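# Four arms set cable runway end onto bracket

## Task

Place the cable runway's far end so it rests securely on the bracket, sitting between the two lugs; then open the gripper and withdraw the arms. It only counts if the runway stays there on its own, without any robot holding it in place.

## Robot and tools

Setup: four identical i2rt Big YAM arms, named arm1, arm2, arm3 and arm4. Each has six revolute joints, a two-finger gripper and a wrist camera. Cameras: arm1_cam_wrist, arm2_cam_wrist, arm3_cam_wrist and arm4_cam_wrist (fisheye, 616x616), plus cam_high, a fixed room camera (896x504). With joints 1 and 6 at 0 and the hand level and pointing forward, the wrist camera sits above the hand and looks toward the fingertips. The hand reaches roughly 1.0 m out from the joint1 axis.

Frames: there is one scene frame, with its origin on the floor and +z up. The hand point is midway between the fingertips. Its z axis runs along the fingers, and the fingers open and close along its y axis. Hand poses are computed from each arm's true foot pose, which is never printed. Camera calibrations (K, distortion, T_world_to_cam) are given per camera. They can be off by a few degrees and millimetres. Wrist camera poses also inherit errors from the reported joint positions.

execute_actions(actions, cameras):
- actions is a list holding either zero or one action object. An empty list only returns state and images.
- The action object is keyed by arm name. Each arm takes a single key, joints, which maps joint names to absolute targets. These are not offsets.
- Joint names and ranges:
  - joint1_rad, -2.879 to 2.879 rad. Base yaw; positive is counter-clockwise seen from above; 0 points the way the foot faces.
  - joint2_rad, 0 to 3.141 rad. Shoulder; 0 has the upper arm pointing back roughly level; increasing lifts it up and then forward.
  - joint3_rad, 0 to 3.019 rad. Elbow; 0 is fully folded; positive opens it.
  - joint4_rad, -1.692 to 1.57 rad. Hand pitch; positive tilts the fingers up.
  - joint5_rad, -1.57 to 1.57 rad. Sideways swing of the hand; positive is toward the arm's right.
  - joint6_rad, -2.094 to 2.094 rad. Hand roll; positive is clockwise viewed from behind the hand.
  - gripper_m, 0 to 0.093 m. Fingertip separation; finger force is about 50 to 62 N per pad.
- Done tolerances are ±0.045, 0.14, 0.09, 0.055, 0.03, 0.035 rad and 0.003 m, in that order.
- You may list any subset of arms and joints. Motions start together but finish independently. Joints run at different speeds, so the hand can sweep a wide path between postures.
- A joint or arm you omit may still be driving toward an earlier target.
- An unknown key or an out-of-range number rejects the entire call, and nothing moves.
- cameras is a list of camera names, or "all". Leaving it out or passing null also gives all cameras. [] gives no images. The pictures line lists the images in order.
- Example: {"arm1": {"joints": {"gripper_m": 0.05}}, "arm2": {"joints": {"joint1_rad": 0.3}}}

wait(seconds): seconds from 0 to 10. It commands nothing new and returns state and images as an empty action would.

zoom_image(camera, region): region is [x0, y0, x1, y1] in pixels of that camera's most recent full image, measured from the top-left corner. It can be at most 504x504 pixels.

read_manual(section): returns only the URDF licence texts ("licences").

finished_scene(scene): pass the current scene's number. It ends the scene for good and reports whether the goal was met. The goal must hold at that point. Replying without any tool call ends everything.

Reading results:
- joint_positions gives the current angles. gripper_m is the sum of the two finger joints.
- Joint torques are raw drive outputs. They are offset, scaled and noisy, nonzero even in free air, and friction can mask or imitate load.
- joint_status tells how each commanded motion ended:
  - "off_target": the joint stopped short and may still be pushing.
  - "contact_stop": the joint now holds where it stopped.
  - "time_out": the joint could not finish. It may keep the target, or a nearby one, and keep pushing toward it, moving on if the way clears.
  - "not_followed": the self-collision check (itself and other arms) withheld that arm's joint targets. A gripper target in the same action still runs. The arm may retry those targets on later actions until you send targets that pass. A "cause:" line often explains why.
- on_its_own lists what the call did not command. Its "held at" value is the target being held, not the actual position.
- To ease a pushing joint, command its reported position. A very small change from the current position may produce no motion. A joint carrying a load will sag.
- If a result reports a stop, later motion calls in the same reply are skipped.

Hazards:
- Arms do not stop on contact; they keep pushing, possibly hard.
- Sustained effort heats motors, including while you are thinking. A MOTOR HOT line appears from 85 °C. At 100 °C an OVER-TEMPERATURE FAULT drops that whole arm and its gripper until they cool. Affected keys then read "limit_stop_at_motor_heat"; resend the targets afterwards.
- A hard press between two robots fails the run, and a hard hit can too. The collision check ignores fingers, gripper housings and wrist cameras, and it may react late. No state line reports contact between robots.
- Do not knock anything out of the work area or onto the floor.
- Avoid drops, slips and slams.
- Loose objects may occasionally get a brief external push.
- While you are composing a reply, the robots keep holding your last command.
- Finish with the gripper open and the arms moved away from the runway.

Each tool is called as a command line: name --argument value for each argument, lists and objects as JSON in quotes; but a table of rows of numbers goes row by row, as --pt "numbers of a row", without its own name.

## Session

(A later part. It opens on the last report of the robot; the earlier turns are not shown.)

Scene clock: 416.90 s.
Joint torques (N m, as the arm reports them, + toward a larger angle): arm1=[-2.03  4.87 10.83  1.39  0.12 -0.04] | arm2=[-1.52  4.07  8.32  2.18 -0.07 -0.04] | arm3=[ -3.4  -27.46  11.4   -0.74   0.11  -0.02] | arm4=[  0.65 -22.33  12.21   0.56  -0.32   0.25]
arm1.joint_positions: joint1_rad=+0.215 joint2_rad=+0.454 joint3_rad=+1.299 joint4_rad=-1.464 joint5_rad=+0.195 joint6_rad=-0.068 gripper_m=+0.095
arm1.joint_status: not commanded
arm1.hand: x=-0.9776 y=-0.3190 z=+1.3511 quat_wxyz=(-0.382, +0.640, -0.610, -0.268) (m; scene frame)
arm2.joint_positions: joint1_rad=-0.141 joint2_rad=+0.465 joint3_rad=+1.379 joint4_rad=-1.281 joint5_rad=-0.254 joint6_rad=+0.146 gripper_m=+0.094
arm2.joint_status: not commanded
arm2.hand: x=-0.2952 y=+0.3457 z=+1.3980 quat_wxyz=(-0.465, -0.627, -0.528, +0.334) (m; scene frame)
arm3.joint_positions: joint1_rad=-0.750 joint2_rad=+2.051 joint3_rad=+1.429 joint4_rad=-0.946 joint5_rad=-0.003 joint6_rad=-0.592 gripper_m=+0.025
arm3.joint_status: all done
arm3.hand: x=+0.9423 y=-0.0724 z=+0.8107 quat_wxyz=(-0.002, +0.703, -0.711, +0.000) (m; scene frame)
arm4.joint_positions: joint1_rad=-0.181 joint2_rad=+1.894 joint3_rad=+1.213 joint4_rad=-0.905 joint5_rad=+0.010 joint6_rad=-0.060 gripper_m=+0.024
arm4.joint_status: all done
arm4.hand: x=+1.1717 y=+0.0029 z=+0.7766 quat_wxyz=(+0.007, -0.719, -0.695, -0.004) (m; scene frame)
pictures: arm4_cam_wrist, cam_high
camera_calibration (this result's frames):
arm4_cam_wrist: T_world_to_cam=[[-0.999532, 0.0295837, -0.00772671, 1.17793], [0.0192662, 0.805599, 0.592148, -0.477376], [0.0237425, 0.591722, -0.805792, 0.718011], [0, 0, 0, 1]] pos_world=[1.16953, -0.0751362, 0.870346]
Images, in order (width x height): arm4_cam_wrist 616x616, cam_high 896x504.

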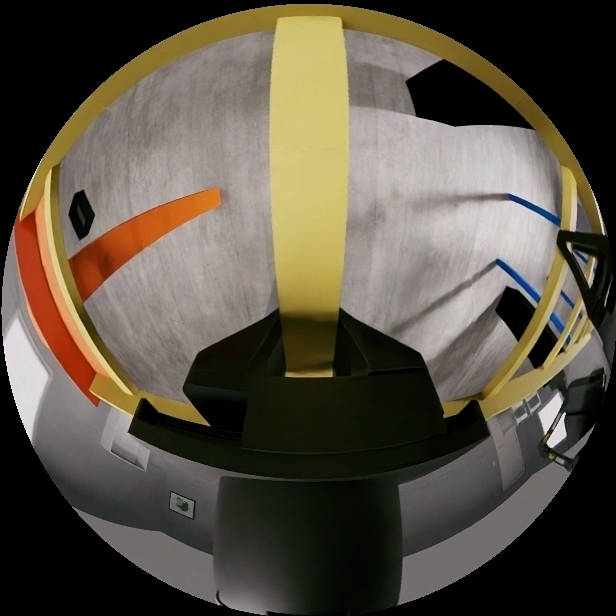

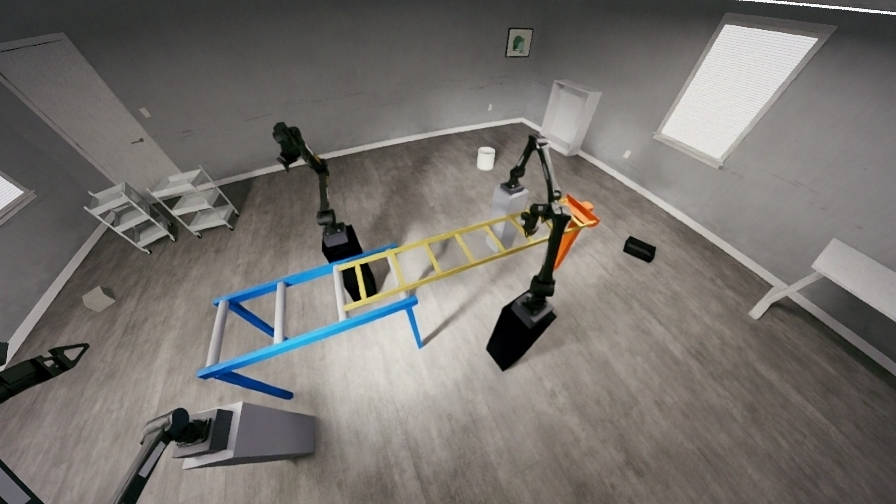

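execute_actions --actions '[{"arm3":{"joints":{"joint1_rad":-0.78,"joint2_rad":2.05,"joint3_rad":1.46,"joint4_rad":-0.95}},"arm4":{"joints":{"joint1_rad":-0.14,"joint2_rad":1.895,"joint3_rad":1.24,"joint4_rad":-0.9,"joint6_rad":-0.05}}}]' --cameras '[]'

execute_actions --actions '[{"arm3":{"joints":{"gripper_m":0.093,"joint1_rad":-0.755}},"arm4":{"joints":{"gripper_m":0.093,"joint1_rad":-0.175}}}]' --cameras '[]'

execute_actions --actions '[{"arm3":{"joints":{"joint2_rad":1.6,"joint4_rad":-1.3}},"arm4":{"joints":{"joint2_rad":1.5,"joint4_rad":-1.3}}}]' --cameras '["arm4_cam_wrist","cam_high"]'

Scene clock: 431.20 s.
Joint torques (N m, as the arm reports them, + toward a larger angle): arm1=[-2.19  4.79 10.84  1.4   0.12 -0.05] | arm2=[-1.5   4.07  8.3   2.16 -0.07 -0.04] | arm3=[ -2.64 -22.03  11.41   0.11   0.11  -0.01] | arm4=[  1.41 -18.32   8.67   0.52  -0.4    0.05]
arm1.joint_positions: joint1_rad=+0.215 joint2_rad=+0.454 joint3_rad=+1.299 joint4_rad=-1.464 joint5_rad=+0.195 joint6_rad=-0.068 gripper_m=+0.095
arm1.joint_status: not commanded
arm1.hand: x=-0.9776 y=-0.3190 z=+1.3511 quat_wxyz=(-0.382, +0.640, -0.610, -0.268) (m; scene frame)
arm2.joint_positions: joint1_rad=-0.141 joint2_rad=+0.465 joint3_rad=+1.379 joint4_rad=-1.281 joint5_rad=-0.254 joint6_rad=+0.146 gripper_m=+0.094
arm2.joint_status: not commanded
arm2.hand: x=-0.2952 y=+0.3457 z=+1.3980 quat_wxyz=(-0.465, -0.627, -0.528, +0.334) (m; scene frame)
arm3.joint_positions: joint1_rad=-0.750 joint2_rad=+2.053 joint3_rad=+1.429 joint4_rad=-0.945 joint5_rad=-0.003 joint6_rad=-0.592 gripper_m=+0.025
arm3.joint_status: all done
arm3.hand: x=+0.9423 y=-0.0724 z=+0.8096 quat_wxyz=(-0.002, +0.703, -0.711, +0.001) (m; scene frame)
arm4.joint_positions: joint1_rad=-0.180 joint2_rad=+1.895 joint3_rad=+1.213 joint4_rad=-0.905 joint5_rad=+0.012 joint6_rad=-0.060 gripper_m=+0.024
arm4.joint_status: all done
arm4.hand: x=+1.1720 y=+0.0030 z=+0.7760 quat_wxyz=(+0.009, -0.718, -0.696, -0.004) (m; scene frame)
pictures: none
No camera images: the call's "cameras" was empty. Leave "cameras" out to get every camera's image.

Scene clock: 431.90 s.
Joint torques (N m, as the arm reports them, + toward a larger angle): arm1=[-2.01  4.93 10.84  1.4   0.12 -0.05] | arm2=[-1.56  4.03  8.29  2.17 -0.07 -0.04] | arm3=[ -1.01 -22.57  11.3    0.11   0.11  -0.02] | arm4=[ -0.82 -17.64   8.57   0.57  -0.02   0.05]
arm1.joint_positions: joint1_rad=+0.215 joint2_rad=+0.454 joint3_rad=+1.299 joint4_rad=-1.464 joint5_rad=+0.195 joint6_rad=-0.068 gripper_m=+0.095
arm1.joint_status: not commanded
arm1.hand: x=-0.9776 y=-0.3190 z=+1.3511 quat_wxyz=(-0.382, +0.640, -0.610, -0.268) (m; scene frame)
arm2.joint_positions: joint1_rad=-0.141 joint2_rad=+0.465 joint3_rad=+1.379 joint4_rad=-1.281 joint5_rad=-0.254 joint6_rad=+0.146 gripper_m=+0.094
arm2.joint_status: not commanded
arm2.hand: x=-0.2952 y=+0.3457 z=+1.3980 quat_wxyz=(-0.465, -0.627, -0.528, +0.334) (m; scene frame)
arm3.joint_positions: joint1_rad=-0.750 joint2_rad=+2.052 joint3_rad=+1.432 joint4_rad=-0.945 joint5_rad=-0.003 joint6_rad=-0.592 gripper_m=+0.093
arm3.joint_status: all done
arm3.hand: x=+0.9437 y=-0.0712 z=+0.8113 quat_wxyz=(-0.004, +0.703, -0.711, +0.000) (m; scene frame)
arm4.joint_positions: joint1_rad=-0.180 joint2_rad=+1.893 joint3_rad=+1.215 joint4_rad=-0.905 joint5_rad=+0.002 joint6_rad=-0.060 gripper_m=+0.093
arm4.joint_status: all done
arm4.hand: x=+1.1737 y=+0.0017 z=+0.7775 quat_wxyz=(+0.004, -0.718, -0.696, -0.006) (m; scene frame)
pictures: none
No camera images: the call's "cameras" was empty. Leave "cameras" out to get every camera's image.

Scene clock: 433.27 s.
Joint torques (N m, as the arm reports them, + toward a larger angle): arm1=[-2.25  4.87 10.88  1.38  0.12 -0.04] | arm2=[-1.55  4.11  8.29  2.17 -0.07 -0.04] | arm3=[ -0.66 -12.99  12.18   0.12   0.11  -0.01] | arm4=[ -0.94 -11.92  10.06   0.17  -0.03   0.04]
arm1.joint_positions: joint1_rad=+0.215 joint2_rad=+0.454 joint3_rad=+1.299 joint4_rad=-1.464 joint5_rad=+0.195 joint6_rad=-0.068 gripper_m=+0.095
arm1.joint_status: not commanded
arm1.hand: x=-0.9776 y=-0.3190 z=+1.3511 quat_wxyz=(-0.382, +0.640, -0.610, -0.268) (m; scene frame)
arm2.joint_positions: joint1_rad=-0.141 joint2_rad=+0.465 joint3_rad=+1.379 joint4_rad=-1.281 joint5_rad=-0.254 joint6_rad=+0.146 gripper_m=+0.094
arm2.joint_status: not commanded
arm2.hand: x=-0.2952 y=+0.3457 z=+1.3980 quat_wxyz=(-0.465, -0.627, -0.528, +0.334) (m; scene frame)
arm3.joint_positions: joint1_rad=-0.750 joint2_rad=+1.570 joint3_rad=+1.447 joint4_rad=-1.287 joint5_rad=-0.003 joint6_rad=-0.592 gripper_m=+0.093
arm3.joint_status: all done
arm3.hand: x=+0.9075 y=-0.1216 z=+1.0640 quat_wxyz=(-0.080, +0.701, -0.709, -0.014) (m; scene frame)
arm4.joint_positions: joint1_rad=-0.180 joint2_rad=+1.486 joint3_rad=+1.219 joint4_rad=-1.290 joint5_rad=+0.002 joint6_rad=-0.060 gripper_m=+0.093
arm4.joint_status: all done
arm4.hand: x=+1.1795 y=+0.0725 z=+0.9620 quat_wxyz=(-0.005, -0.718, -0.696, +0.004) (m; scene frame)
pictures: arm4_cam_wrist, cam_high
camera_calibration (this result's frames):
arm4_cam_wrist: T_world_to_cam=[[-0.99952, 0.0278641, -0.0135085, 1.19072], [0.0152586, 0.822783, 0.568151, -0.616857], [0.0269456, 0.567672, -0.822814, 0.84037], [0, 0, 0, 1]] pos_world=[1.17692, -0.00269323, 1.05802]
Images, in order (width x height): arm4_cam_wrist 616x616, cam_high 896x504.

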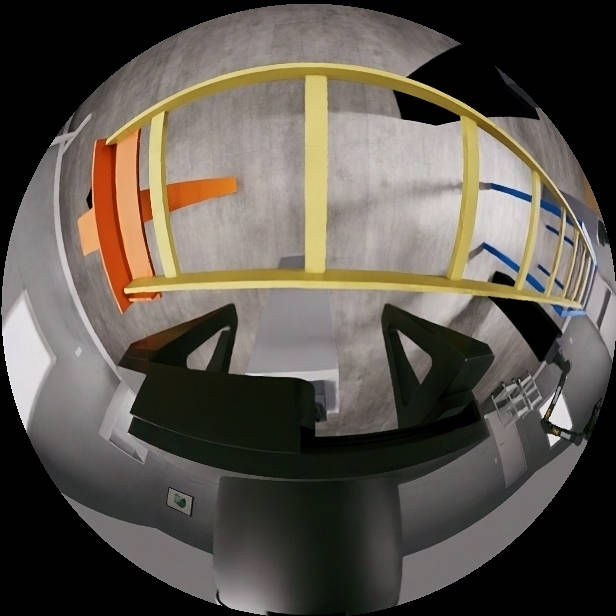

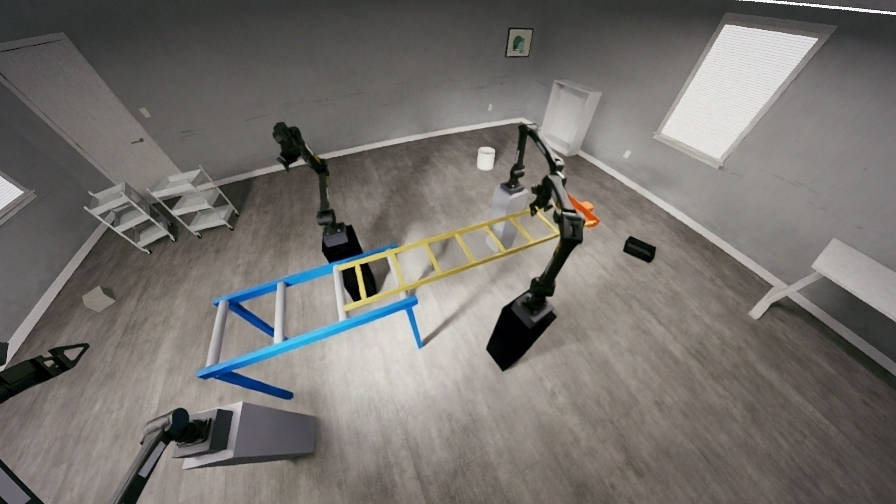

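zoom_image --camera "arm4_cam_wrist" --region '[70, 100, 210, 320]'

Region (70, 100, 210, 320) of arm4_cam_wrist's 616x616 image, scaled by 2.291, with more detail than that image has; it fills the left 321 columns of this view, and the rest is white.

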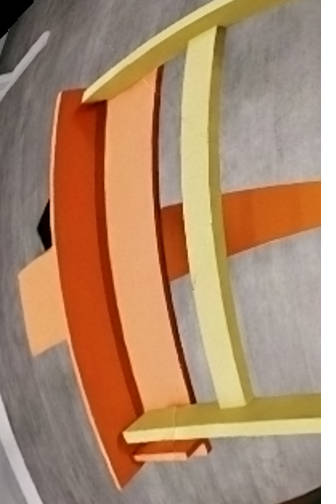

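execute_actions --actions '[{"arm3":{"joints":{"joint1_rad":0.0,"joint2_rad":0.8,"joint3_rad":1.2}},"arm4":{"joints":{"joint2_rad":0.8}}}]' --cameras '["arm4_cam_wrist","cam_high"]'

zoom_image --camera "arm4_cam_wrist" --region '[100, 150, 330, 350]'

Scene clock: 443.40 s.
Joint torques (N m, as the arm reports them, + toward a larger angle): arm1=[-2.16  4.76 10.81  1.43  0.11 -0.05] | arm2=[-1.58  4.03  8.3   2.17 -0.07 -0.04] | arm3=[ 0.62 -0.25 11.45  0.91  0.06  0.02] | arm4=[-0.8  -1.17 10.66  1.14 -0.02  0.05]
arm1.joint_positions: joint1_rad=+0.215 joint2_rad=+0.454 joint3_rad=+1.299 joint4_rad=-1.464 joint5_rad=+0.195 joint6_rad=-0.068 gripper_m=+0.095
arm1.joint_status: not commanded
arm1.hand: x=-0.9776 y=-0.3190 z=+1.3511 quat_wxyz=(-0.382, +0.640, -0.610, -0.268) (m; scene frame)
arm2.joint_positions: joint1_rad=-0.141 joint2_rad=+0.465 joint3_rad=+1.379 joint4_rad=-1.281 joint5_rad=-0.254 joint6_rad=+0.146 gripper_m=+0.094
arm2.joint_status: not commanded
arm2.hand: x=-0.2952 y=+0.3457 z=+1.3980 quat_wxyz=(-0.465, -0.627, -0.528, +0.334) (m; scene frame)
arm3.joint_positions: joint1_rad=-0.011 joint2_rad=+0.785 joint3_rad=+1.198 joint4_rad=-1.287 joint5_rad=-0.001 joint6_rad=-0.592 gripper_m=+0.093
arm3.joint_status: all done
arm3.hand: x=+0.5766 y=-0.2327 z=+1.2536 quat_wxyz=(-0.290, +0.858, -0.384, -0.179) (m; scene frame)
arm4.joint_positions: joint1_rad=-0.180 joint2_rad=+0.796 joint3_rad=+1.219 joint4_rad=-1.291 joint5_rad=+0.002 joint6_rad=-0.060 gripper_m=+0.093
arm4.joint_status: all done
arm4.hand: x=+1.1891 y=+0.1887 z=+1.2131 quat_wxyz=(-0.225, -0.675, -0.653, +0.261) (m; scene frame)
pictures: arm4_cam_wrist, cam_high
camera_calibration (this result's frames):
arm4_cam_wrist: T_world_to_cam=[[-0.998925, 0.0361369, 0.0290225, 1.14668], [0.0335744, 0.995867, -0.0843899, -0.118031], [-0.0319522, -0.0833248, -0.99601, 1.38377], [0, 0, 0, 1]] pos_world=[1.19362, 0.191409, 1.33501]
Images, in order (width x height): arm4_cam_wrist 616x616, cam_high 896x504.

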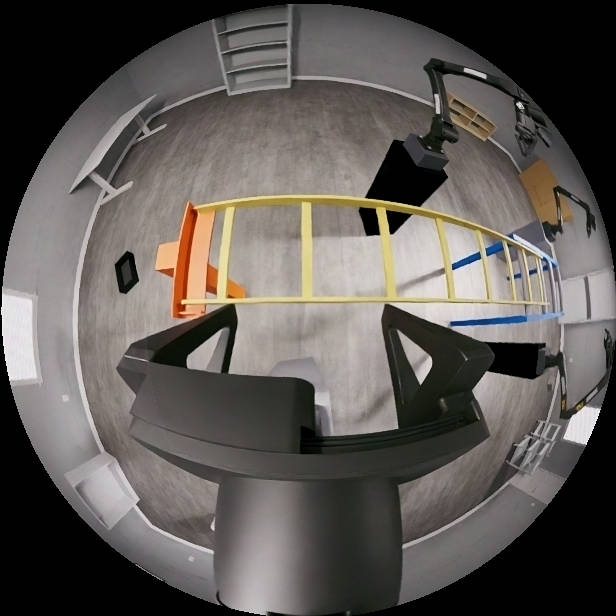

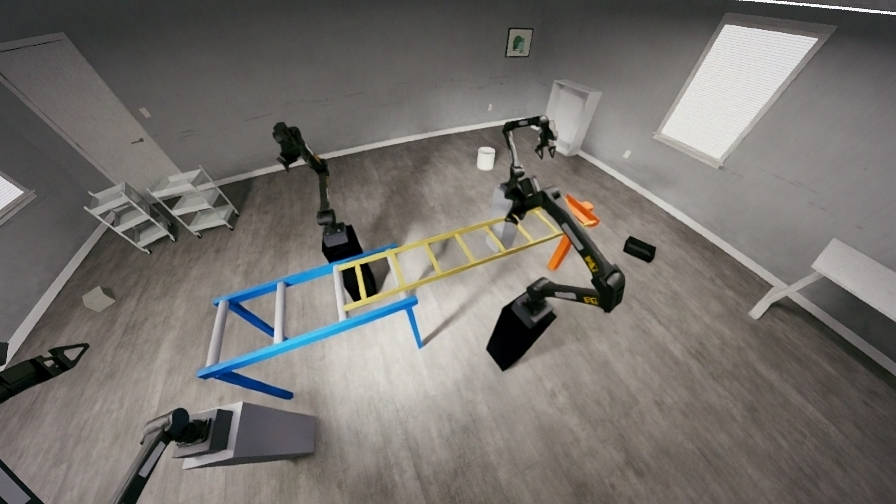

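Region (100, 150, 330, 350) of arm4_cam_wrist's 616x616 image, scaled by 2.191, with more detail than that image has; it fills the top 438 rows of this view, and the rest is white.

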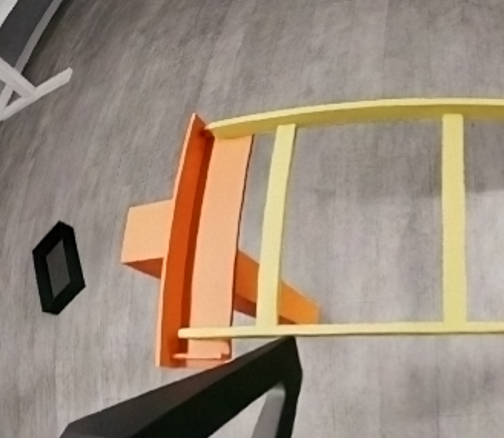

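zoom_image --camera "cam_high" --region '[560, 190, 610, 235]'

Region (560, 190, 610, 235) of cam_high's 896x504 image, scaled by 10.080, with more detail than that image has; it fills the top 454 rows of this view, and the rest is white.

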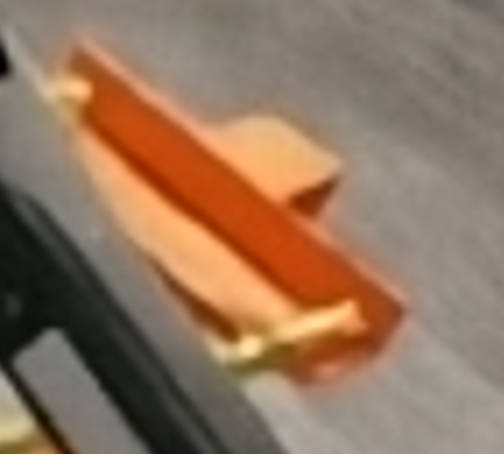

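The rail sits behind the lug and is seated.

finished_scene --scene 1

The scene is finished: the task was done.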